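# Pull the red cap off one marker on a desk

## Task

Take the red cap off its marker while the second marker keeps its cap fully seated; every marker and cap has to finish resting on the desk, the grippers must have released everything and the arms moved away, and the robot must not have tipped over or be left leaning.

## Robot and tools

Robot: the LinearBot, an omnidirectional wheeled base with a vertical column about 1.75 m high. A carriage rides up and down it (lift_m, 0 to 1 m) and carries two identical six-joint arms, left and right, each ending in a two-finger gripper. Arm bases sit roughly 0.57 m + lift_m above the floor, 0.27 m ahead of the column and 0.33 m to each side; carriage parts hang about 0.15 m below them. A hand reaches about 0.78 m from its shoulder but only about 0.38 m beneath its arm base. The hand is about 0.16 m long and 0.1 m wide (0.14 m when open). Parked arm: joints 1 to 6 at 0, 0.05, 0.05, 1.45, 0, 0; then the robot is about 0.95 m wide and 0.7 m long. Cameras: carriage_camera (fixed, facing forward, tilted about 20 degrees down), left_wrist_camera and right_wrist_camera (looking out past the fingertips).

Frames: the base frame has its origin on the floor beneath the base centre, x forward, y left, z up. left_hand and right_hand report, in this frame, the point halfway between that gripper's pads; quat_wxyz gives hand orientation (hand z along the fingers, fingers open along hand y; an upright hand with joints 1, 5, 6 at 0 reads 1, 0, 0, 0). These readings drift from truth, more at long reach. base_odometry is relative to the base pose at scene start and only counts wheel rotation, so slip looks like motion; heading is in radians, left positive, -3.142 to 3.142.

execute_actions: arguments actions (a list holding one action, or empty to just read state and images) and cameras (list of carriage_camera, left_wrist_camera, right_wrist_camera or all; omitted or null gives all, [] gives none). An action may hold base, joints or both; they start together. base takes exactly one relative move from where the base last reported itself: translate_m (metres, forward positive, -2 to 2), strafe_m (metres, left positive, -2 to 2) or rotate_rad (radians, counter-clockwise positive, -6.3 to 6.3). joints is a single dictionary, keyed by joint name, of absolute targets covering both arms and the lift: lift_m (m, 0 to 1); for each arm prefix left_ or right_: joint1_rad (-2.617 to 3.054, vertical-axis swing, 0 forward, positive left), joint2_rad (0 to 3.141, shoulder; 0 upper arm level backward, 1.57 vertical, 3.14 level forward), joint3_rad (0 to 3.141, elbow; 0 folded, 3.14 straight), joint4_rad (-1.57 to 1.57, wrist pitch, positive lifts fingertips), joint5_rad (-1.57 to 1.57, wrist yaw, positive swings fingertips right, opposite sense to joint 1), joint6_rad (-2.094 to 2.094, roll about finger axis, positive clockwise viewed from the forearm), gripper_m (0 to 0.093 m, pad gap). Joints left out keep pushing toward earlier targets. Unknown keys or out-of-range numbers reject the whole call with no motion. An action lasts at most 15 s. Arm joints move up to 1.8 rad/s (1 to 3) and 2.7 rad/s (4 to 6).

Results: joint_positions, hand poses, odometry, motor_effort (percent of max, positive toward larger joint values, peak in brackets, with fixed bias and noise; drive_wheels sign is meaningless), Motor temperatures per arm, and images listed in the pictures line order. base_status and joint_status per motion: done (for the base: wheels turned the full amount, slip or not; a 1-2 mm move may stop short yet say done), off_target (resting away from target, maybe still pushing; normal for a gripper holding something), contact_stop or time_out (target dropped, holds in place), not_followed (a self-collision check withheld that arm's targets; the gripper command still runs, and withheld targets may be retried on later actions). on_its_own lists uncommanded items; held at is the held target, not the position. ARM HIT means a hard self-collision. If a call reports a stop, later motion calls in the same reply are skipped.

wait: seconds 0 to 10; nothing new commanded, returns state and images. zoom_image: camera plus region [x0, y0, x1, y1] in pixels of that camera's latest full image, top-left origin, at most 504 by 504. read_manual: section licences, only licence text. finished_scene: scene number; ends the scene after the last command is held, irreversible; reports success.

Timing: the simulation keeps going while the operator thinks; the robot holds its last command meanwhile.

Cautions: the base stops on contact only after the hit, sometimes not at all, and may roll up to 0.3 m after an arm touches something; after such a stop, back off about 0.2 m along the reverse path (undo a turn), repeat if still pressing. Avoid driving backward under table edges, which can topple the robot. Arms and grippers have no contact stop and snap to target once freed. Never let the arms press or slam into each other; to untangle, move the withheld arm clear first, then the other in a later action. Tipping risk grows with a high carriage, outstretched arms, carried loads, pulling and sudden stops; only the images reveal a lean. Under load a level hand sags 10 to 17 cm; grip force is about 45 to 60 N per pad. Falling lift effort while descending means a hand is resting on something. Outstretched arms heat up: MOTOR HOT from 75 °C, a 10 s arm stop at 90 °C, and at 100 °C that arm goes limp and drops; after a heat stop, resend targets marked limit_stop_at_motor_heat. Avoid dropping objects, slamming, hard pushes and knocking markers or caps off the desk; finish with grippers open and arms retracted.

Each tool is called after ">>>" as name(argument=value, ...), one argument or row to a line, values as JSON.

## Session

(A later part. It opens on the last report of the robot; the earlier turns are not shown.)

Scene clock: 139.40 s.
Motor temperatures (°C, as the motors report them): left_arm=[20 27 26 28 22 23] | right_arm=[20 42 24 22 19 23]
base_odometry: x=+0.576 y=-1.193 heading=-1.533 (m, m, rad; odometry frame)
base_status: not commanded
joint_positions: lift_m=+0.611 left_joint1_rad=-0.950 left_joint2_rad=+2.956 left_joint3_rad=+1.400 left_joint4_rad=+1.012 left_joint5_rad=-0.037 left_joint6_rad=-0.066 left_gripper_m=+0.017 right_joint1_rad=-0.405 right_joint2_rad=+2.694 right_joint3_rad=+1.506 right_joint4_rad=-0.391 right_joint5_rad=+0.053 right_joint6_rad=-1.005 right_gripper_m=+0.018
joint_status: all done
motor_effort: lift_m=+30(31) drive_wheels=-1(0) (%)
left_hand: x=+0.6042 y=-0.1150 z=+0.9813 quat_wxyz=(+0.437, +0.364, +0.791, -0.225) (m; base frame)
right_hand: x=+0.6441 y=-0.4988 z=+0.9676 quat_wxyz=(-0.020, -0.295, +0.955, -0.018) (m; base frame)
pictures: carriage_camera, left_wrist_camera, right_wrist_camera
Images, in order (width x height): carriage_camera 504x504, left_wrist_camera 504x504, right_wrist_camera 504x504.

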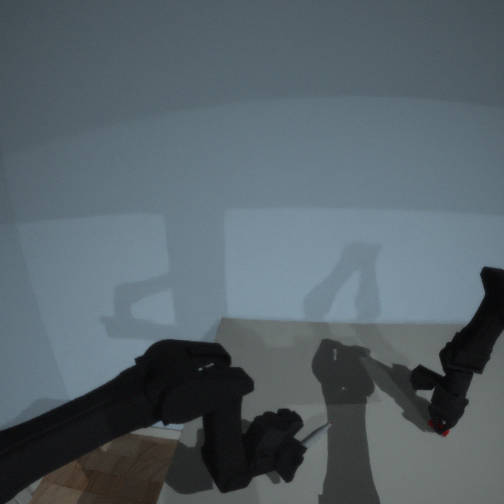

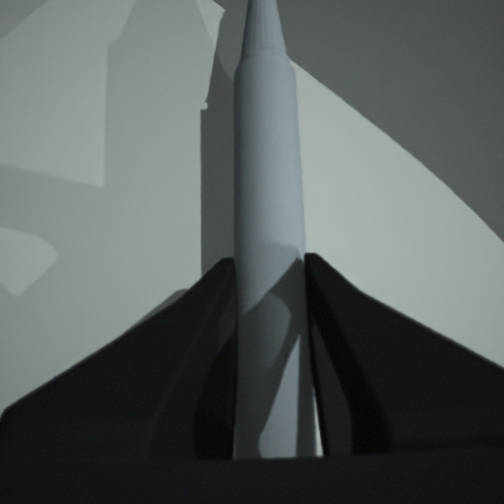

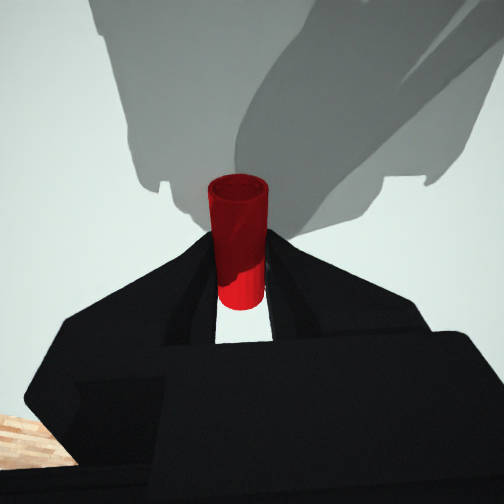

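>>> execute_actions(
  actions=[
    {"joints":{"right_gripper_m":0.09,"left_joint2_rad":3.0}},
  ],
  cameras=[],
)

>>> execute_actions(
  actions=[
    {"joints":{"left_gripper_m":0.09}},
  ],
  cameras=[],
)

>>> execute_actions(
  actions=[
    {"joints":{"lift_m":0.72}},
  ],
  cameras=[],
)

>>> execute_actions(
  actions=[
    {"base":{"translate_m":-0.4},"joints":{"left_joint2_rad":1.0,"right_joint2_rad":1.0,"left_joint3_rad":0.5,"right_joint3_rad":0.5,"left_joint1_rad":0}},
  ],
  cameras=["carriage_camera"],
)

Scene clock: 146.33 s.
Motor temperatures (°C, as the motors report them): left_arm=[20 29 26 29 22 23] | right_arm=[20 43 23 22 19 23]
base_odometry: x=+0.576 y=-1.193 heading=-1.533 (m, m, rad; odometry frame)
base_status: not commanded
joint_positions: lift_m=+0.611 left_joint1_rad=-0.950 left_joint2_rad=+2.960 left_joint3_rad=+1.400 left_joint4_rad=+1.021 left_joint5_rad=-0.037 left_joint6_rad=-0.066 left_gripper_m=+0.017 right_joint1_rad=-0.405 right_joint2_rad=+2.694 right_joint3_rad=+1.506 right_joint4_rad=-0.391 right_joint5_rad=+0.053 right_joint6_rad=-1.005 right_gripper_m=+0.090
joint_status: all done
motor_effort: lift_m=+30(30) drive_wheels=-1(1) (%)
left_hand: x=+0.6041 y=-0.1148 z=+0.9809 quat_wxyz=(+0.438, +0.364, +0.790, -0.226) (m; base frame)
right_hand: x=+0.6441 y=-0.4988 z=+0.9676 quat_wxyz=(-0.020, -0.295, +0.955, -0.018) (m; base frame)
pictures: none
No camera images: the call's "cameras" was empty. Leave "cameras" out to get every camera's image.

Scene clock: 147.03 s.
Motor temperatures (°C, as the motors report them): left_arm=[20 30 26 29 22 23] | right_arm=[20 43 23 22 19 23]
base_odometry: x=+0.576 y=-1.193 heading=-1.533 (m, m, rad; odometry frame)
base_status: not commanded
joint_positions: lift_m=+0.611 left_joint1_rad=-0.950 left_joint2_rad=+2.971 left_joint3_rad=+1.400 left_joint4_rad=+1.014 left_joint5_rad=-0.037 left_joint6_rad=-0.066 left_gripper_m=+0.090 right_joint1_rad=-0.405 right_joint2_rad=+2.694 right_joint3_rad=+1.506 right_joint4_rad=-0.391 right_joint5_rad=+0.053 right_joint6_rad=-1.005 right_gripper_m=+0.090
joint_status: all done
motor_effort: lift_m=+30(30) drive_wheels=-1(1) (%)
left_hand: x=+0.6016 y=-0.1112 z=+0.9738 quat_wxyz=(+0.432, +0.366, +0.794, -0.222) (m; base frame)
right_hand: x=+0.6441 y=-0.4988 z=+0.9676 quat_wxyz=(-0.020, -0.295, +0.955, -0.018) (m; base frame)
pictures: none
No camera images: the call's "cameras" was empty. Leave "cameras" out to get every camera's image.

Scene clock: 148.00 s.
Motor temperatures (°C, as the motors report them): left_arm=[20 30 26 29 22 23] | right_arm=[20 43 23 22 19 23]
base_odometry: x=+0.576 y=-1.193 heading=-1.533 (m, m, rad; odometry frame)
base_status: not commanded
joint_positions: lift_m=+0.720 left_joint1_rad=-0.950 left_joint2_rad=+2.988 left_joint3_rad=+1.400 left_joint4_rad=+1.005 left_joint5_rad=-0.037 left_joint6_rad=-0.066 left_gripper_m=+0.090 right_joint1_rad=-0.405 right_joint2_rad=+2.688 right_joint3_rad=+1.506 right_joint4_rad=-0.390 right_joint5_rad=+0.053 right_joint6_rad=-1.005 right_gripper_m=+0.090
joint_status: all done
motor_effort: lift_m=+31(37) drive_wheels=-1(3) (%)
left_hand: x=+0.5975 y=-0.1055 z=+1.0717 quat_wxyz=(+0.422, +0.369, +0.800, -0.216) (m; base frame)
right_hand: x=+0.6461 y=-0.4996 z=+1.0789 quat_wxyz=(-0.018, -0.295, +0.955, -0.020) (m; base frame)
pictures: none
No camera images: the call's "cameras" was empty. Leave "cameras" out to get every camera's image.

Scene clock: 150.90 s.
Motor temperatures (°C, as the motors report them): left_arm=[20 30 26 29 22 23] | right_arm=[20 43 23 23 19 23]
base_odometry: x=+0.561 y=-0.793 heading=-1.533 (m, m, rad; odometry frame)
base_status: done
joint_positions: lift_m=+0.720 left_joint1_rad=-0.002 left_joint2_rad=+1.004 left_joint3_rad=+0.531 left_joint4_rad=+1.005 left_joint5_rad=-0.042 left_joint6_rad=-0.066 left_gripper_m=+0.090 right_joint1_rad=-0.405 right_joint2_rad=+1.010 right_joint3_rad=+0.518 right_joint4_rad=-0.391 right_joint5_rad=+0.053 right_joint6_rad=-1.005 right_gripper_m=+0.090
joint_status: all done
motor_effort: lift_m=+31(31) drive_wheels=-2(9) (%)
left_hand: x=+0.6129 y=+0.3378 z=+1.7017 quat_wxyz=(+0.868, -0.034, +0.496, -0.019) (m; base frame)
right_hand: x=+0.5307 y=-0.4500 z=+1.3836 quat_wxyz=(+0.240, -0.270, +0.902, -0.237) (m; base frame)
pictures: carriage_camera
Images, in order (width x height): carriage_camera 504x504.

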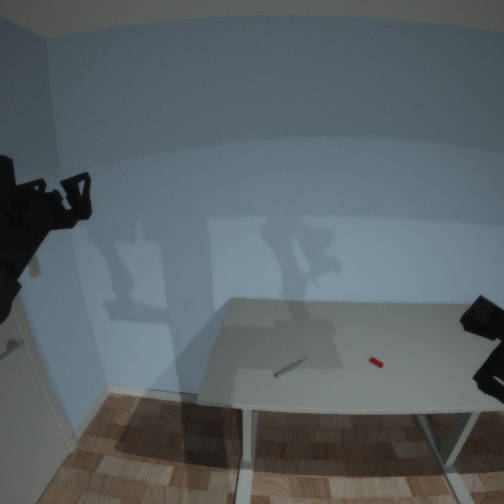

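>>> finished_scene(
  scene=1,
)

The scene is finished: the task was done.


## Next scene

The same job, from a new start.

>>> execute_actions(
  actions=[],
  cameras=["carriage_camera"],
)

Scene clock: 0.00 s.
Motor temperatures (°C, as the motors report them): left_arm=[20 22 23 24 22 23] | right_arm=[20 30 21 22 19 23]
base_odometry: x=+0.000 y=+0.000 heading=+0.000 (m, m, rad; odometry frame)
base_status: not commanded
joint_positions: lift_m=+0.299 left_joint1_rad=-0.002 left_joint2_rad=+0.062 left_joint3_rad=+0.047 left_joint4_rad=+1.511 left_joint5_rad=+0.027 left_joint6_rad=-0.031 left_gripper_m=+0.095 right_joint1_rad=+0.019 right_joint2_rad=+0.037 right_joint3_rad=+0.065 right_joint4_rad=+1.418 right_joint5_rad=+0.017 right_joint6_rad=-0.001 right_gripper_m=+0.094
joint_status: not commanded
motor_effort: lift_m=+30 drive_wheels=-3 (%)
left_hand: x=+0.2979 y=+0.3267 z=+1.3093 quat_wxyz=(+0.999, +0.013, +0.037, -0.017) (m; base frame)
right_hand: x=+0.3074 y=-0.3338 z=+1.3120 quat_wxyz=(+0.998, +0.008, +0.062, +0.008) (m; base frame)
pictures: carriage_camera
Images, in order (width x height): carriage_camera 504x504.

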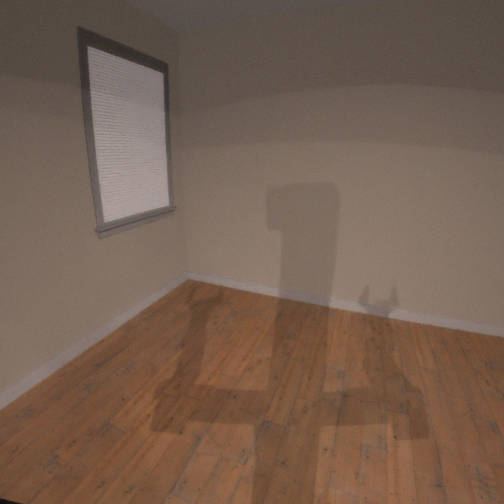

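>>> execute_actions(
  actions=[
    {"base":{"rotate_rad":2.75},"joints":{"lift_m":0.5}},
  ],
  cameras=["carriage_camera"],
)

Scene clock: 7.70 s.
Motor temperatures (°C, as the motors report them): left_arm=[20 22 24 24 22 23] | right_arm=[20 29 22 22 19 23]
base_odometry: x=+0.000 y=+0.000 heading=+2.750 (m, m, rad; odometry frame)
base_status: done
joint_positions: lift_m=+0.500 left_joint1_rad=-0.002 left_joint2_rad=+0.062 left_joint3_rad=+0.047 left_joint4_rad=+1.505 left_joint5_rad=+0.027 left_joint6_rad=-0.031 left_gripper_m=+0.095 right_joint1_rad=+0.019 right_joint2_rad=+0.037 right_joint3_rad=+0.065 right_joint4_rad=+1.414 right_joint5_rad=+0.017 right_joint6_rad=-0.001 right_gripper_m=+0.094
joint_status: all done
motor_effort: lift_m=+31(37) drive_wheels=+2(11) (%)
left_hand: x=+0.2993 y=+0.3266 z=+1.5106 quat_wxyz=(+0.999, +0.013, +0.040, -0.017) (m; base frame)
right_hand: x=+0.3082 y=-0.3337 z=+1.5133 quat_wxyz=(+0.998, +0.008, +0.064, +0.008) (m; base frame)
pictures: carriage_camera
Images, in order (width x height): carriage_camera 504x504.

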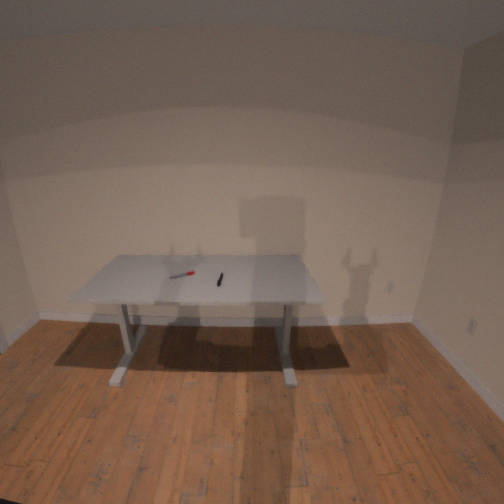

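>>> execute_actions(
  actions=[
    {"base":{"strafe_m":0.58},"joints":{"lift_m":0.45,"right_joint1_rad":0.45,"right_joint2_rad":2.68,"right_joint3_rad":1.5,"right_joint4_rad":-0.39,"right_joint6_rad":-1.4}},
  ],
  cameras=[],
)

>>> execute_actions(
  actions=[
    {"base":{"translate_m":0.85}},
  ],
  cameras=["carriage_camera"],
)

Scene clock: 19.50 s.
Motor temperatures (°C, as the motors report them): left_arm=[20 22 25 24 22 23] | right_arm=[20 30 22 22 19 23]
base_odometry: x=-0.221 y=-0.536 heading=+2.751 (m, m, rad; odometry frame)
base_status: done
joint_positions: lift_m=+0.450 left_joint1_rad=-0.002 left_joint2_rad=+0.062 left_joint3_rad=+0.047 left_joint4_rad=+1.507 left_joint5_rad=+0.027 left_joint6_rad=-0.031 left_gripper_m=+0.095 right_joint1_rad=+0.448 right_joint2_rad=+2.687 right_joint3_rad=+1.489 right_joint4_rad=-0.388 right_joint5_rad=+0.017 right_joint6_rad=-1.393 right_gripper_m=+0.094
joint_status: all done
motor_effort: lift_m=+30(31) drive_wheels=-6(12) (%)
left_hand: x=+0.2990 y=+0.3266 z=+1.4607 quat_wxyz=(+0.999, +0.013, +0.039, -0.017) (m; base frame)
right_hand: x=+0.6377 y=-0.1615 z=+0.8065 quat_wxyz=(-0.011, -0.796, +0.605, -0.004) (m; base frame)
pictures: none
No camera images: the call's "cameras" was empty. Leave "cameras" out to get every camera's image.

Scene clock: 23.47 s.
Motor temperatures (°C, as the motors report them): left_arm=[20 22 26 24 22 23] | right_arm=[20 32 22 22 19 23]
base_odometry: x=-1.007 y=-0.213 heading=+2.751 (m, m, rad; odometry frame)
base_status: done
joint_positions: lift_m=+0.450 left_joint1_rad=-0.002 left_joint2_rad=+0.062 left_joint3_rad=+0.047 left_joint4_rad=+1.508 left_joint5_rad=+0.027 left_joint6_rad=-0.031 left_gripper_m=+0.095 right_joint1_rad=+0.449 right_joint2_rad=+2.687 right_joint3_rad=+1.489 right_joint4_rad=-0.389 right_joint5_rad=+0.017 right_joint6_rad=-1.393 right_gripper_m=+0.094
joint_status: not commanded
motor_effort: lift_m=+31(31) drive_wheels=-5(7) (%)
left_hand: x=+0.2986 y=+0.3267 z=+1.4607 quat_wxyz=(+0.999, +0.013, +0.039, -0.017) (m; base frame)
right_hand: x=+0.6373 y=-0.1610 z=+0.8065 quat_wxyz=(-0.011, -0.796, +0.605, -0.004) (m; base frame)
pictures: carriage_camera
Images, in order (width x height): carriage_camera 504x504.

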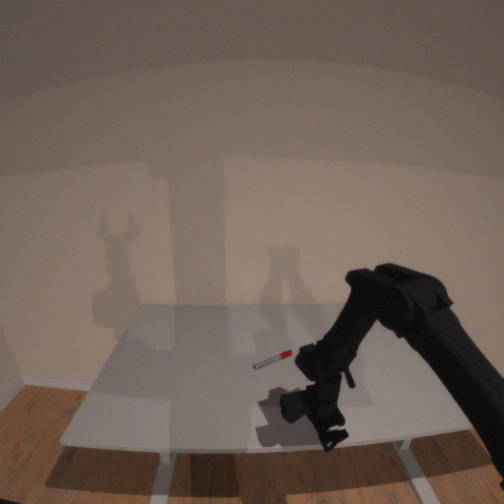

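>>> execute_actions(
  actions=[
    {"base":{"translate_m":0.4},"joints":{"lift_m":0.47,"right_joint1_rad":0.52,"right_joint6_rad":-1.55}},
  ],
  cameras=["carriage_camera","right_wrist_camera"],
)

Scene clock: 34.83 s.
Motor temperatures (°C, as the motors report them): left_arm=[20 22 26 23 22 23] | right_arm=[20 36 22 22 19 23]
base_odometry: x=-1.377 y=-0.062 heading=+2.752 (m, m, rad; odometry frame)
base_status: done
joint_positions: lift_m=+0.470 left_joint1_rad=-0.002 left_joint2_rad=+0.062 left_joint3_rad=+0.047 left_joint4_rad=+1.508 left_joint5_rad=+0.027 left_joint6_rad=-0.031 left_gripper_m=+0.095 right_joint1_rad=+0.526 right_joint2_rad=+2.686 right_joint3_rad=+1.489 right_joint4_rad=-0.391 right_joint5_rad=+0.017 right_joint6_rad=-1.544 right_gripper_m=+0.094
joint_status: all done
motor_effort: lift_m=+31(37) drive_wheels=-5(8) (%)
left_hand: x=+0.2987 y=+0.3267 z=+1.4807 quat_wxyz=(+0.999, +0.013, +0.039, -0.017) (m; base frame)
right_hand: x=+0.6232 y=-0.1338 z=+0.8272 quat_wxyz=(-0.011, -0.860, +0.510, -0.003) (m; base frame)
pictures: carriage_camera, right_wrist_camera
Images, in order (width x height): carriage_camera 504x504, right_wrist_camera 504x504.

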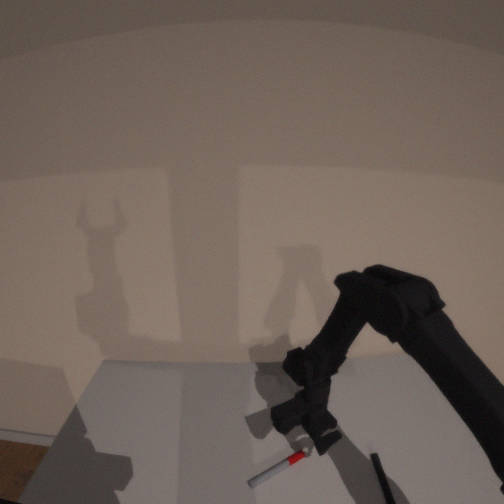

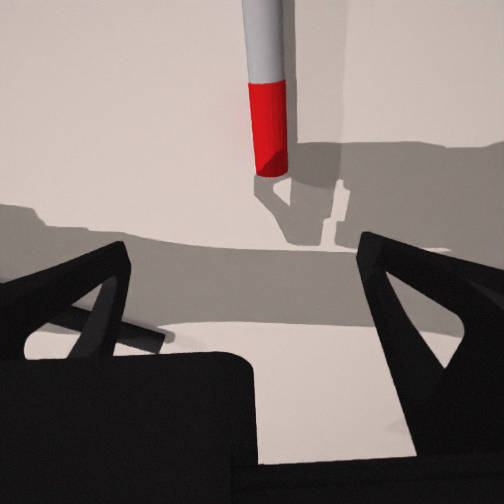

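>>> execute_actions(
  actions=[
    {"base":{"translate_m":0.012},"joints":{"lift_m":0.42,"right_joint6_rad":-1.6}},
  ],
  cameras=["carriage_camera","right_wrist_camera"],
)

Scene clock: 40.03 s.
Motor temperatures (°C, as the motors report them): left_arm=[20 22 27 23 22 23] | right_arm=[20 37 23 22 19 23]
base_odometry: x=-1.388 y=-0.057 heading=+2.753 (m, m, rad; odometry frame)
base_status: done
joint_positions: lift_m=+0.420 left_joint1_rad=-0.002 left_joint2_rad=+0.062 left_joint3_rad=+0.047 left_joint4_rad=+1.509 left_joint5_rad=+0.027 left_joint6_rad=-0.031 left_gripper_m=+0.095 right_joint1_rad=+0.526 right_joint2_rad=+2.689 right_joint3_rad=+1.489 right_joint4_rad=-0.391 right_joint5_rad=+0.017 right_joint6_rad=-1.593 right_gripper_m=+0.094
joint_status: all done
motor_effort: lift_m=+30(30) drive_wheels=-4(8) (%)
left_hand: x=+0.2984 y=+0.3267 z=+1.4308 quat_wxyz=(+0.999, +0.013, +0.038, -0.017) (m; base frame)
right_hand: x=+0.6222 y=-0.1345 z=+0.7758 quat_wxyz=(-0.013, -0.872, +0.489, -0.002) (m; base frame)
pictures: carriage_camera, right_wrist_camera
Images, in order (width x height): carriage_camera 504x504, right_wrist_camera 504x504.

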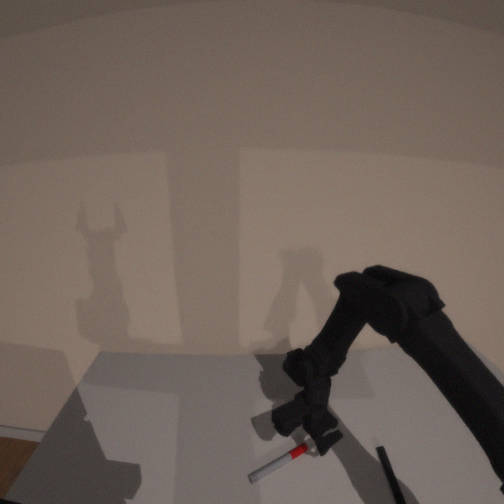

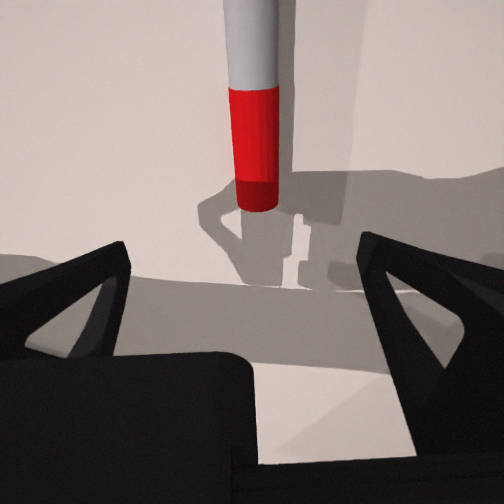

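Need about 3 cm along the marker.

>>> execute_actions(
  actions=[
    {"joints":{"lift_m":0.398,"right_joint1_rad":0.6,"right_joint6_rad":-1.54}},
  ],
  cameras=["right_wrist_camera"],
)

Scene clock: 45.43 s.
Motor temperatures (°C, as the motors report them): left_arm=[20 22 27 23 22 23] | right_arm=[20 39 23 22 19 23]
base_odometry: x=-1.388 y=-0.057 heading=+2.753 (m, m, rad; odometry frame)
base_status: not commanded
joint_positions: lift_m=+0.398 left_joint1_rad=-0.002 left_joint2_rad=+0.062 left_joint3_rad=+0.047 left_joint4_rad=+1.509 left_joint5_rad=+0.027 left_joint6_rad=-0.031 left_gripper_m=+0.095 right_joint1_rad=+0.607 right_joint2_rad=+2.691 right_joint3_rad=+1.489 right_joint4_rad=-0.390 right_joint5_rad=+0.017 right_joint6_rad=-1.544 right_gripper_m=+0.094
joint_status: all done
motor_effort: lift_m=+31(31) drive_wheels=-4(4) (%)
left_hand: x=+0.2984 y=+0.3267 z=+1.4087 quat_wxyz=(+0.999, +0.013, +0.038, -0.017) (m; base frame)
right_hand: x=+0.6049 y=-0.1077 z=+0.7530 quat_wxyz=(-0.013, -0.880, +0.475, -0.003) (m; base frame)
pictures: right_wrist_camera
Images, in order (width x height): right_wrist_camera 504x504.

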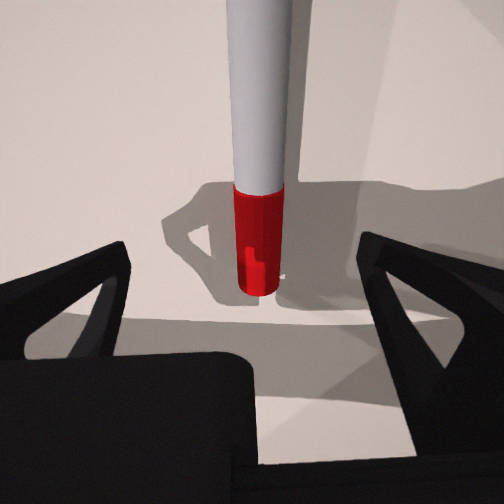

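>>> execute_actions(
  actions=[
    {"joints":{"lift_m":0.38,"right_joint1_rad":0.58}},
  ],
  cameras=["right_wrist_camera"],
)

>>> execute_actions(
  actions=[
    {"joints":{"right_gripper_m":0}},
  ],
  cameras=["right_wrist_camera"],
)

Scene clock: 50.97 s.
Motor temperatures (°C, as the motors report them): left_arm=[20 22 27 23 22 23] | right_arm=[20 40 23 22 19 23]
base_odometry: x=-1.388 y=-0.057 heading=+2.753 (m, m, rad; odometry frame)
base_status: not commanded
joint_positions: lift_m=+0.380 left_joint1_rad=-0.002 left_joint2_rad=+0.062 left_joint3_rad=+0.047 left_joint4_rad=+1.510 left_joint5_rad=+0.027 left_joint6_rad=-0.031 left_gripper_m=+0.095 right_joint1_rad=+0.585 right_joint2_rad=+2.687 right_joint3_rad=+1.489 right_joint4_rad=-0.388 right_joint5_rad=+0.015 right_joint6_rad=-1.545 right_gripper_m=+0.094
joint_status: all done
motor_effort: lift_m=+30(31) drive_wheels=-4(5) (%)
left_hand: x=+0.2981 y=+0.3267 z=+1.3908 quat_wxyz=(+0.999, +0.013, +0.038, -0.017) (m; base frame)
right_hand: x=+0.6112 y=-0.1134 z=+0.7369 quat_wxyz=(-0.010, -0.875, +0.484, -0.003) (m; base frame)
pictures: right_wrist_camera
Images, in order (width x height): right_wrist_camera 504x504.

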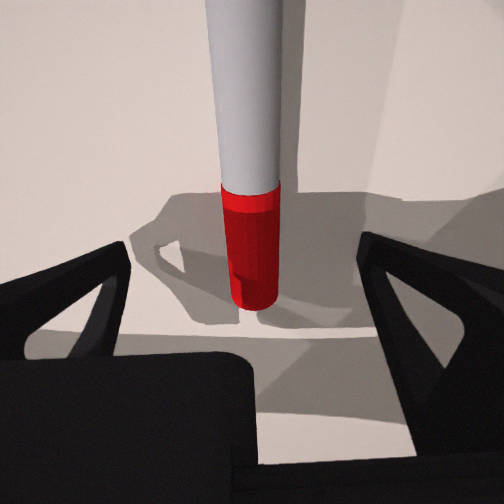

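Scene clock: 51.70 s.
Motor temperatures (°C, as the motors report them): left_arm=[20 22 27 23 22 23] | right_arm=[20 40 23 22 19 23]
base_odometry: x=-1.388 y=-0.057 heading=+2.753 (m, m, rad; odometry frame)
base_status: not commanded
joint_positions: lift_m=+0.380 left_joint1_rad=-0.002 left_joint2_rad=+0.062 left_joint3_rad=+0.047 left_joint4_rad=+1.510 left_joint5_rad=+0.027 left_joint6_rad=-0.031 left_gripper_m=+0.095 right_joint1_rad=+0.585 right_joint2_rad=+2.687 right_joint3_rad=+1.489 right_joint4_rad=-0.388 right_joint5_rad=+0.015 right_joint6_rad=-1.545 right_gripper_m=+0.018
joint_status: right_gripper_m off_target (ended at +0.018, target +0.000)
motor_effort: lift_m=+30(30) drive_wheels=-4(4) (%)
left_hand: x=+0.2981 y=+0.3267 z=+1.3908 quat_wxyz=(+0.999, +0.013, +0.038, -0.017) (m; base frame)
right_hand: x=+0.6112 y=-0.1134 z=+0.7369 quat_wxyz=(-0.010, -0.875, +0.484, -0.003) (m; base frame)
pictures: right_wrist_camera
Images, in order (width x height): right_wrist_camera 504x504.

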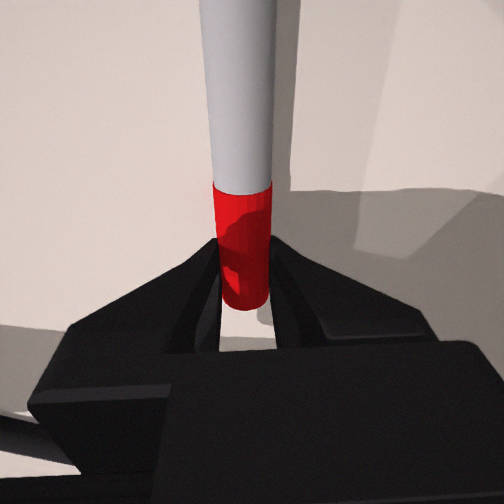

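Same grasp; replay.

>>> execute_actions(
  actions=[
    {"joints":{"lift_m":0.435,"right_joint2_rad":2.21,"right_joint3_rad":1.52,"right_joint4_rad":-0.88}},
  ],
  cameras=[],
)

>>> execute_actions(
  actions=[
    {"joints":{"right_joint1_rad":0.75,"right_joint6_rad":-1.44,"right_joint5_rad":0.04,"left_joint1_rad":-0.955,"left_joint2_rad":1.5,"left_joint3_rad":0.4,"left_joint4_rad":0.4,"left_joint5_rad":-0.04,"left_gripper_m":0.07}},
  ],
  cameras=[],
)

>>> execute_actions(
  actions=[
    {"joints":{"left_joint2_rad":2.12,"left_joint3_rad":0.41,"left_joint4_rad":1.15}},
  ],
)

Scene clock: 59.73 s.
Motor temperatures (°C, as the motors report them): left_arm=[20 22 28 23 22 23] | right_arm=[20 42 23 22 19 23]
base_odometry: x=-1.388 y=-0.057 heading=+2.753 (m, m, rad; odometry frame)
base_status: not commanded
joint_positions: lift_m=+0.435 left_joint1_rad=-0.002 left_joint2_rad=+0.062 left_joint3_rad=+0.047 left_joint4_rad=+1.510 left_joint5_rad=+0.027 left_joint6_rad=-0.031 left_gripper_m=+0.095 right_joint1_rad=+0.585 right_joint2_rad=+2.216 right_joint3_rad=+1.515 right_joint4_rad=-0.870 right_joint5_rad=+0.017 right_joint6_rad=-1.545 right_gripper_m=+0.018
joint_status: all done
motor_effort: lift_m=+30(38) drive_wheels=+1(4) (%)
left_hand: x=+0.2983 y=+0.3267 z=+1.4457 quat_wxyz=(+0.999, +0.013, +0.038, -0.017) (m; base frame)
right_hand: x=+0.6163 y=-0.1103 z=+0.9809 quat_wxyz=(-0.004, -0.875, +0.484, -0.007) (m; base frame)
pictures: none
No camera images: the call's "cameras" was empty. Leave "cameras" out to get every camera's image.

Scene clock: 61.40 s.
Motor temperatures (°C, as the motors report them): left_arm=[20 22 28 24 22 23] | right_arm=[20 42 23 22 19 23]
base_odometry: x=-1.388 y=-0.057 heading=+2.753 (m, m, rad; odometry frame)
base_status: not commanded
joint_positions: lift_m=+0.435 left_joint1_rad=-0.949 left_joint2_rad=+1.486 left_joint3_rad=+0.403 left_joint4_rad=+0.404 left_joint5_rad=-0.040 left_joint6_rad=-0.031 left_gripper_m=+0.070 right_joint1_rad=+0.758 right_joint2_rad=+2.216 right_joint3_rad=+1.515 right_joint4_rad=-0.871 right_joint5_rad=+0.039 right_joint6_rad=-1.446 right_gripper_m=+0.018
joint_status: all done
motor_effort: lift_m=+30(31) drive_wheels=+1(2) (%)
left_hand: x=+0.4907 y=+0.0455 z=+1.0483 quat_wxyz=(+0.389, +0.392, +0.812, -0.187) (m; base frame)
right_hand: x=+0.5758 y=-0.0584 z=+0.9811 quat_wxyz=(-0.007, -0.892, +0.452, -0.018) (m; base frame)
pictures: none
No camera images: the call's "cameras" was empty. Leave "cameras" out to get every camera's image.

Scene clock: 62.70 s.
Motor temperatures (°C, as the motors report them): left_arm=[20 23 28 24 22 23] | right_arm=[20 43 23 22 19 23]
base_odometry: x=-1.388 y=-0.057 heading=+2.753 (m, m, rad; odometry frame)
base_status: not commanded
joint_positions: lift_m=+0.435 left_joint1_rad=-0.949 left_joint2_rad=+2.102 left_joint3_rad=+0.403 left_joint4_rad=+1.152 left_joint5_rad=-0.040 left_joint6_rad=-0.031 left_gripper_m=+0.070 right_joint1_rad=+0.758 right_joint2_rad=+2.216 right_joint3_rad=+1.515 right_joint4_rad=-0.871 right_joint5_rad=+0.039 right_joint6_rad=-1.446 right_gripper_m=+0.018
joint_status: all done
motor_effort: lift_m=+30(31) drive_wheels=+1(1) (%)
left_hand: x=+0.5112 y=+0.0169 z=+0.9770 quat_wxyz=(+0.440, +0.377, +0.786, -0.215) (m; base frame)
right_hand: x=+0.5758 y=-0.0584 z=+0.9811 quat_wxyz=(-0.007, -0.892, +0.452, -0.018) (m; base frame)
pictures: carriage_camera, left_wrist_camera, right_wrist_camera
Images, in order (width x height): carriage_camera 504x504, left_wrist_camera 504x504, right_wrist_camera 504x504.

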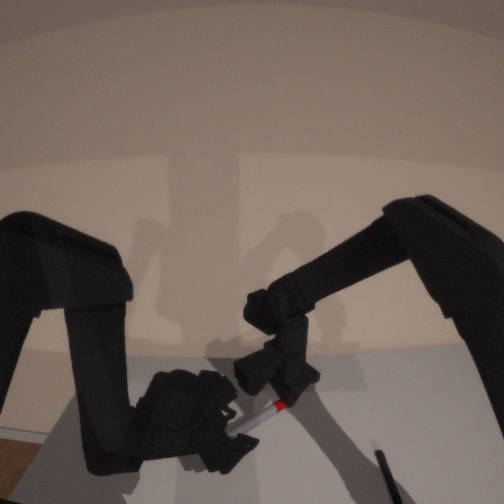

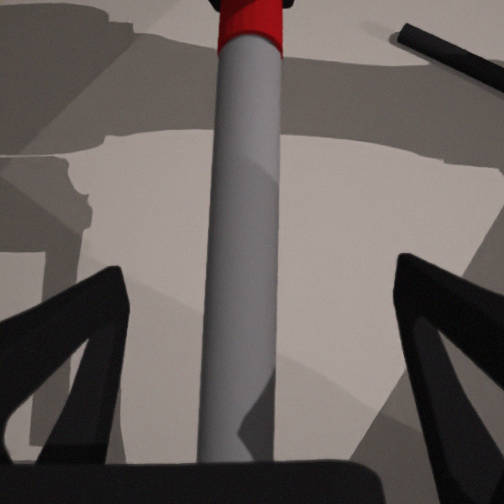

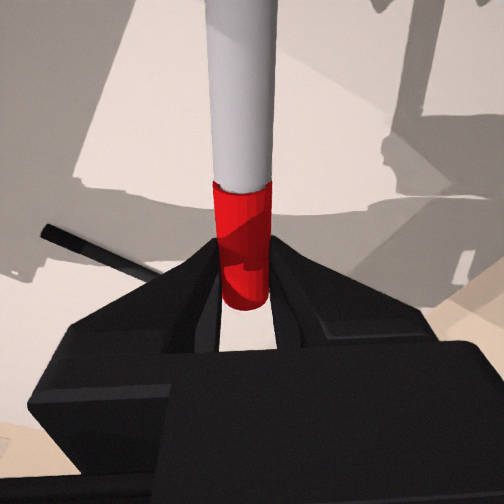

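>>> execute_actions(
  actions=[
    {"joints":{"left_gripper_m":0,"left_joint1_rad":-0.94}},
  ],
  cameras=[],
)

>>> execute_actions(
  actions=[
    {"joints":{"right_joint1_rad":0.6,"right_joint6_rad":-1.59}},
  ],
  cameras=["right_wrist_camera"],
)

Scene clock: 69.13 s.
Motor temperatures (°C, as the motors report them): left_arm=[20 23 27 26 22 23] | right_arm=[20 43 23 22 19 23]
base_odometry: x=-1.388 y=-0.057 heading=+2.753 (m, m, rad; odometry frame)
base_status: not commanded
joint_positions: lift_m=+0.435 left_joint1_rad=-0.948 left_joint2_rad=+2.102 left_joint3_rad=+0.403 left_joint4_rad=+1.152 left_joint5_rad=-0.040 left_joint6_rad=-0.031 left_gripper_m=+0.016 right_joint1_rad=+0.758 right_joint2_rad=+2.216 right_joint3_rad=+1.515 right_joint4_rad=-0.872 right_joint5_rad=+0.039 right_joint6_rad=-1.446 right_gripper_m=+0.018
joint_status: left_gripper_m off_target (ended at +0.016, target +0.000); the others done
motor_effort: lift_m=+31(31) drive_wheels=+1(1) (%)
left_hand: x=+0.5115 y=+0.0171 z=+0.9770 quat_wxyz=(+0.441, +0.377, +0.786, -0.215) (m; base frame)
right_hand: x=+0.5757 y=-0.0585 z=+0.9811 quat_wxyz=(-0.007, -0.892, +0.452, -0.018) (m; base frame)
pictures: none
No camera images: the call's "cameras" was empty. Leave "cameras" out to get every camera's image.

Scene clock: 70.03 s.
Motor temperatures (°C, as the motors report them): left_arm=[20 23 27 26 22 23] | right_arm=[20 43 23 22 19 23]
base_odometry: x=-1.388 y=-0.057 heading=+2.753 (m, m, rad; odometry frame)
base_status: not commanded
joint_positions: lift_m=+0.435 left_joint1_rad=-0.948 left_joint2_rad=+2.102 left_joint3_rad=+0.403 left_joint4_rad=+1.154 left_joint5_rad=-0.040 left_joint6_rad=-0.031 left_gripper_m=+0.016 right_joint1_rad=+0.592 right_joint2_rad=+2.216 right_joint3_rad=+1.515 right_joint4_rad=-0.872 right_joint5_rad=+0.039 right_joint6_rad=-1.584 right_gripper_m=+0.018
joint_status: all done
motor_effort: lift_m=+31(31) drive_wheels=+1(1) (%)
left_hand: x=+0.5116 y=+0.0169 z=+0.9773 quat_wxyz=(+0.441, +0.377, +0.786, -0.215) (m; base frame)
right_hand: x=+0.6165 y=-0.1112 z=+0.9811 quat_wxyz=(-0.010, -0.886, +0.464, -0.017) (m; base frame)
pictures: right_wrist_camera
Images, in order (width x height): right_wrist_camera 504x504.

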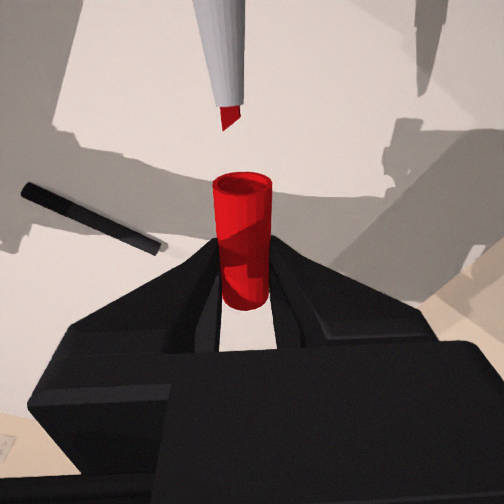

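>>> execute_actions(
  actions=[
    {"joints":{"right_joint1_rad":-0.4,"right_joint6_rad":-1.0,"right_joint2_rad":2.68,"right_joint3_rad":1.5,"right_joint4_rad":-0.39}},
  ],
  cameras=[],
)

>>> execute_actions(
  actions=[
    {"joints":{"left_joint1_rad":-0.6,"left_joint2_rad":2.97,"left_joint3_rad":1.415,"left_joint4_rad":1.0}},
  ],
)

Scene clock: 78.87 s.
Motor temperatures (°C, as the motors report them): left_arm=[20 24 27 28 22 23] | right_arm=[20 44 23 22 19 23]
base_odometry: x=-1.388 y=-0.057 heading=+2.753 (m, m, rad; odometry frame)
base_status: not commanded
joint_positions: lift_m=+0.435 left_joint1_rad=-0.948 left_joint2_rad=+2.102 left_joint3_rad=+0.403 left_joint4_rad=+1.154 left_joint5_rad=-0.040 left_joint6_rad=-0.031 left_gripper_m=+0.016 right_joint1_rad=-0.406 right_joint2_rad=+2.690 right_joint3_rad=+1.515 right_joint4_rad=-0.389 right_joint5_rad=+0.040 right_joint6_rad=-1.005 right_gripper_m=+0.018
joint_status: all done
motor_effort: lift_m=+31(31) drive_wheels=-4(1) (%)
left_hand: x=+0.5116 y=+0.0169 z=+0.9773 quat_wxyz=(+0.441, +0.377, +0.786, -0.215) (m; base frame)
right_hand: x=+0.6503 y=-0.4992 z=+0.7942 quat_wxyz=(-0.011, -0.295, +0.955, -0.017) (m; base frame)
pictures: none
No camera images: the call's "cameras" was empty. Leave "cameras" out to get every camera's image.

Scene clock: 80.30 s.
Motor temperatures (°C, as the motors report them): left_arm=[20 25 27 28 22 23] | right_arm=[20 44 23 22 19 23]
base_odometry: x=-1.388 y=-0.057 heading=+2.753 (m, m, rad; odometry frame)
base_status: not commanded
joint_positions: lift_m=+0.435 left_joint1_rad=-0.598 left_joint2_rad=+2.955 left_joint3_rad=+1.396 left_joint4_rad=+1.009 left_joint5_rad=-0.040 left_joint6_rad=-0.031 left_gripper_m=+0.016 right_joint1_rad=-0.406 right_joint2_rad=+2.690 right_joint3_rad=+1.515 right_joint4_rad=-0.389 right_joint5_rad=+0.040 right_joint6_rad=-1.005 right_gripper_m=+0.018
joint_status: all done
motor_effort: lift_m=+30(31) drive_wheels=+1(1) (%)
left_hand: x=+0.7373 y=+0.0266 z=+0.8041 quat_wxyz=(+0.470, +0.235, +0.840, -0.134) (m; base frame)
right_hand: x=+0.6503 y=-0.4992 z=+0.7942 quat_wxyz=(-0.011, -0.295, +0.955, -0.017) (m; base frame)
pictures: carriage_camera, left_wrist_camera, right_wrist_camera
Images, in order (width x height): carriage_camera 504x504, left_wrist_camera 504x504, right_wrist_camera 504x504.

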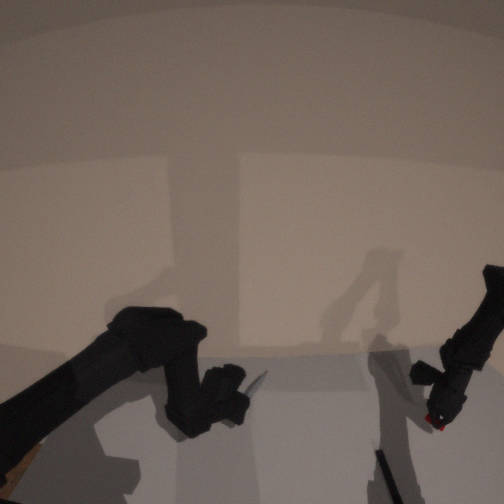

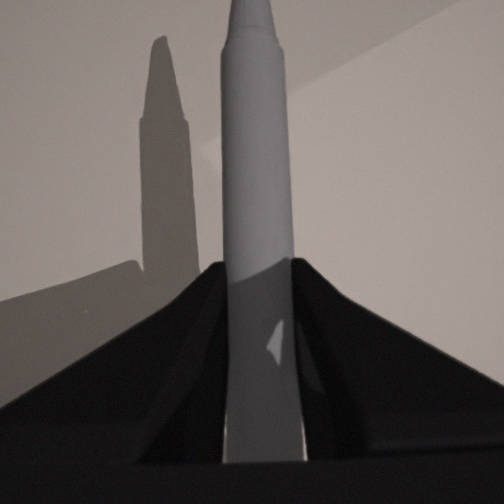

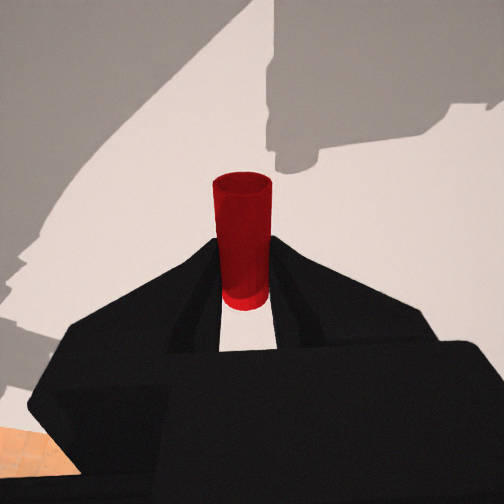

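>>> execute_actions(
  actions=[
    {"joints":{"lift_m":0.382}},
  ],
  cameras=[],
)

>>> execute_actions(
  actions=[
    {"joints":{"left_gripper_m":0.09,"right_gripper_m":0.09}},
  ],
  cameras=[],
)

>>> execute_actions(
  actions=[
    {"joints":{"lift_m":0.46}},
  ],
  cameras=[],
)

>>> execute_actions(
  actions=[
    {"base":{"translate_m":-0.35},"joints":{"left_joint2_rad":1.0,"right_joint2_rad":1.0,"left_joint3_rad":0.5,"right_joint3_rad":0.5,"left_joint1_rad":0}},
  ],
  cameras=["carriage_camera"],
)

Scene clock: 88.83 s.
Motor temperatures (°C, as the motors report them): left_arm=[20 28 27 29 22 23] | right_arm=[20 46 23 22 19 23]
base_odometry: x=-1.388 y=-0.057 heading=+2.753 (m, m, rad; odometry frame)
base_status: not commanded
joint_positions: lift_m=+0.382 left_joint1_rad=-0.598 left_joint2_rad=+2.952 left_joint3_rad=+1.396 left_joint4_rad=+1.051 left_joint5_rad=-0.040 left_joint6_rad=-0.031 left_gripper_m=+0.001 right_joint1_rad=-0.406 right_joint2_rad=+2.692 right_joint3_rad=+1.515 right_joint4_rad=-0.391 right_joint5_rad=+0.040 right_joint6_rad=-1.005 right_gripper_m=+0.018
joint_status: all done
on_its_own: left_gripper_m moved -0.015 to your old target +0.000
motor_effort: lift_m=+29(31) drive_wheels=+1(2) (%)
left_hand: x=+0.7424 y=+0.0231 z=+0.7617 quat_wxyz=(+0.488, +0.231, +0.830, -0.141) (m; base frame)
right_hand: x=+0.6494 y=-0.4988 z=+0.7407 quat_wxyz=(-0.012, -0.295, +0.955, -0.016) (m; base frame)
pictures: none
No camera images: the call's "cameras" was empty. Leave "cameras" out to get every camera's image.

Scene clock: 89.53 s.
Motor temperatures (°C, as the motors report them): left_arm=[20 29 27 29 22 23] | right_arm=[20 46 23 22 19 23]
base_odometry: x=-1.388 y=-0.057 heading=+2.753 (m, m, rad; odometry frame)
base_status: not commanded
joint_positions: lift_m=+0.382 left_joint1_rad=-0.598 left_joint2_rad=+2.952 left_joint3_rad=+1.396 left_joint4_rad=+1.021 left_joint5_rad=-0.040 left_joint6_rad=-0.031 left_gripper_m=+0.090 right_joint1_rad=-0.406 right_joint2_rad=+2.692 right_joint3_rad=+1.515 right_joint4_rad=-0.391 right_joint5_rad=+0.040 right_joint6_rad=-1.005 right_gripper_m=+0.090
joint_status: all done
motor_effort: lift_m=+30(29) drive_wheels=+1(4) (%)
left_hand: x=+0.7394 y=+0.0252 z=+0.7554 quat_wxyz=(+0.476, +0.233, +0.837, -0.136) (m; base frame)
right_hand: x=+0.6494 y=-0.4988 z=+0.7407 quat_wxyz=(-0.012, -0.295, +0.955, -0.016) (m; base frame)
pictures: none
No camera images: the call's "cameras" was empty. Leave "cameras" out to get every camera's image.

Scene clock: 90.47 s.
Motor temperatures (°C, as the motors report them): left_arm=[20 29 27 29 22 23] | right_arm=[20 46 23 22 19 23]
base_odometry: x=-1.388 y=-0.057 heading=+2.753 (m, m, rad; odometry frame)
base_status: not commanded
joint_positions: lift_m=+0.460 left_joint1_rad=-0.598 left_joint2_rad=+2.958 left_joint3_rad=+1.396 left_joint4_rad=+1.015 left_joint5_rad=-0.040 left_joint6_rad=-0.031 left_gripper_m=+0.090 right_joint1_rad=-0.406 right_joint2_rad=+2.688 right_joint3_rad=+1.515 right_joint4_rad=-0.390 right_joint5_rad=+0.040 right_joint6_rad=-1.005 right_gripper_m=+0.090
joint_status: all done
motor_effort: lift_m=+30(38) drive_wheels=-4(4) (%)
left_hand: x=+0.7371 y=+0.0267 z=+0.8287 quat_wxyz=(+0.471, +0.234, +0.840, -0.135) (m; base frame)
right_hand: x=+0.6507 y=-0.4994 z=+0.8201 quat_wxyz=(-0.010, -0.295, +0.955, -0.018) (m; base frame)
pictures: none
No camera images: the call's "cameras" was empty. Leave "cameras" out to get every camera's image.

Scene clock: 93.20 s.
Motor temperatures (°C, as the motors report them): left_arm=[20 29 27 29 22 23] | right_arm=[20 46 23 23 19 23]
base_odometry: x=-1.065 y=-0.190 heading=+2.753 (m, m, rad; odometry frame)
base_status: done
joint_positions: lift_m=+0.460 left_joint1_rad=-0.002 left_joint2_rad=+1.004 left_joint3_rad=+0.533 left_joint4_rad=+1.016 left_joint5_rad=-0.045 left_joint6_rad=-0.031 left_gripper_m=+0.090 right_joint1_rad=-0.403 right_joint2_rad=+1.010 right_joint3_rad=+0.516 right_joint4_rad=-0.391 right_joint5_rad=+0.040 right_joint6_rad=-1.005 right_gripper_m=+0.090
joint_status: all done
motor_effort: lift_m=+30(31) drive_wheels=-2(10) (%)
left_hand: x=+0.6113 y=+0.3385 z=+1.4452 quat_wxyz=(+0.871, -0.027, +0.490, -0.003) (m; base frame)
right_hand: x=+0.5318 y=-0.4473 z=+1.1230 quat_wxyz=(+0.244, -0.273, +0.901, -0.232) (m; base frame)
pictures: carriage_camera
Images, in order (width x height): carriage_camera 504x504.

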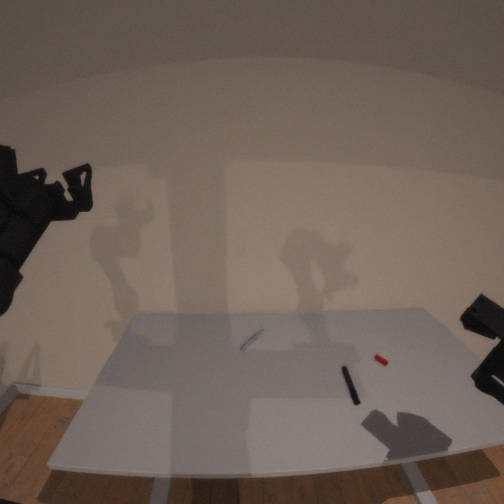

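>>> finished_scene(
  scene=2,
)

The scene is finished: the task was done.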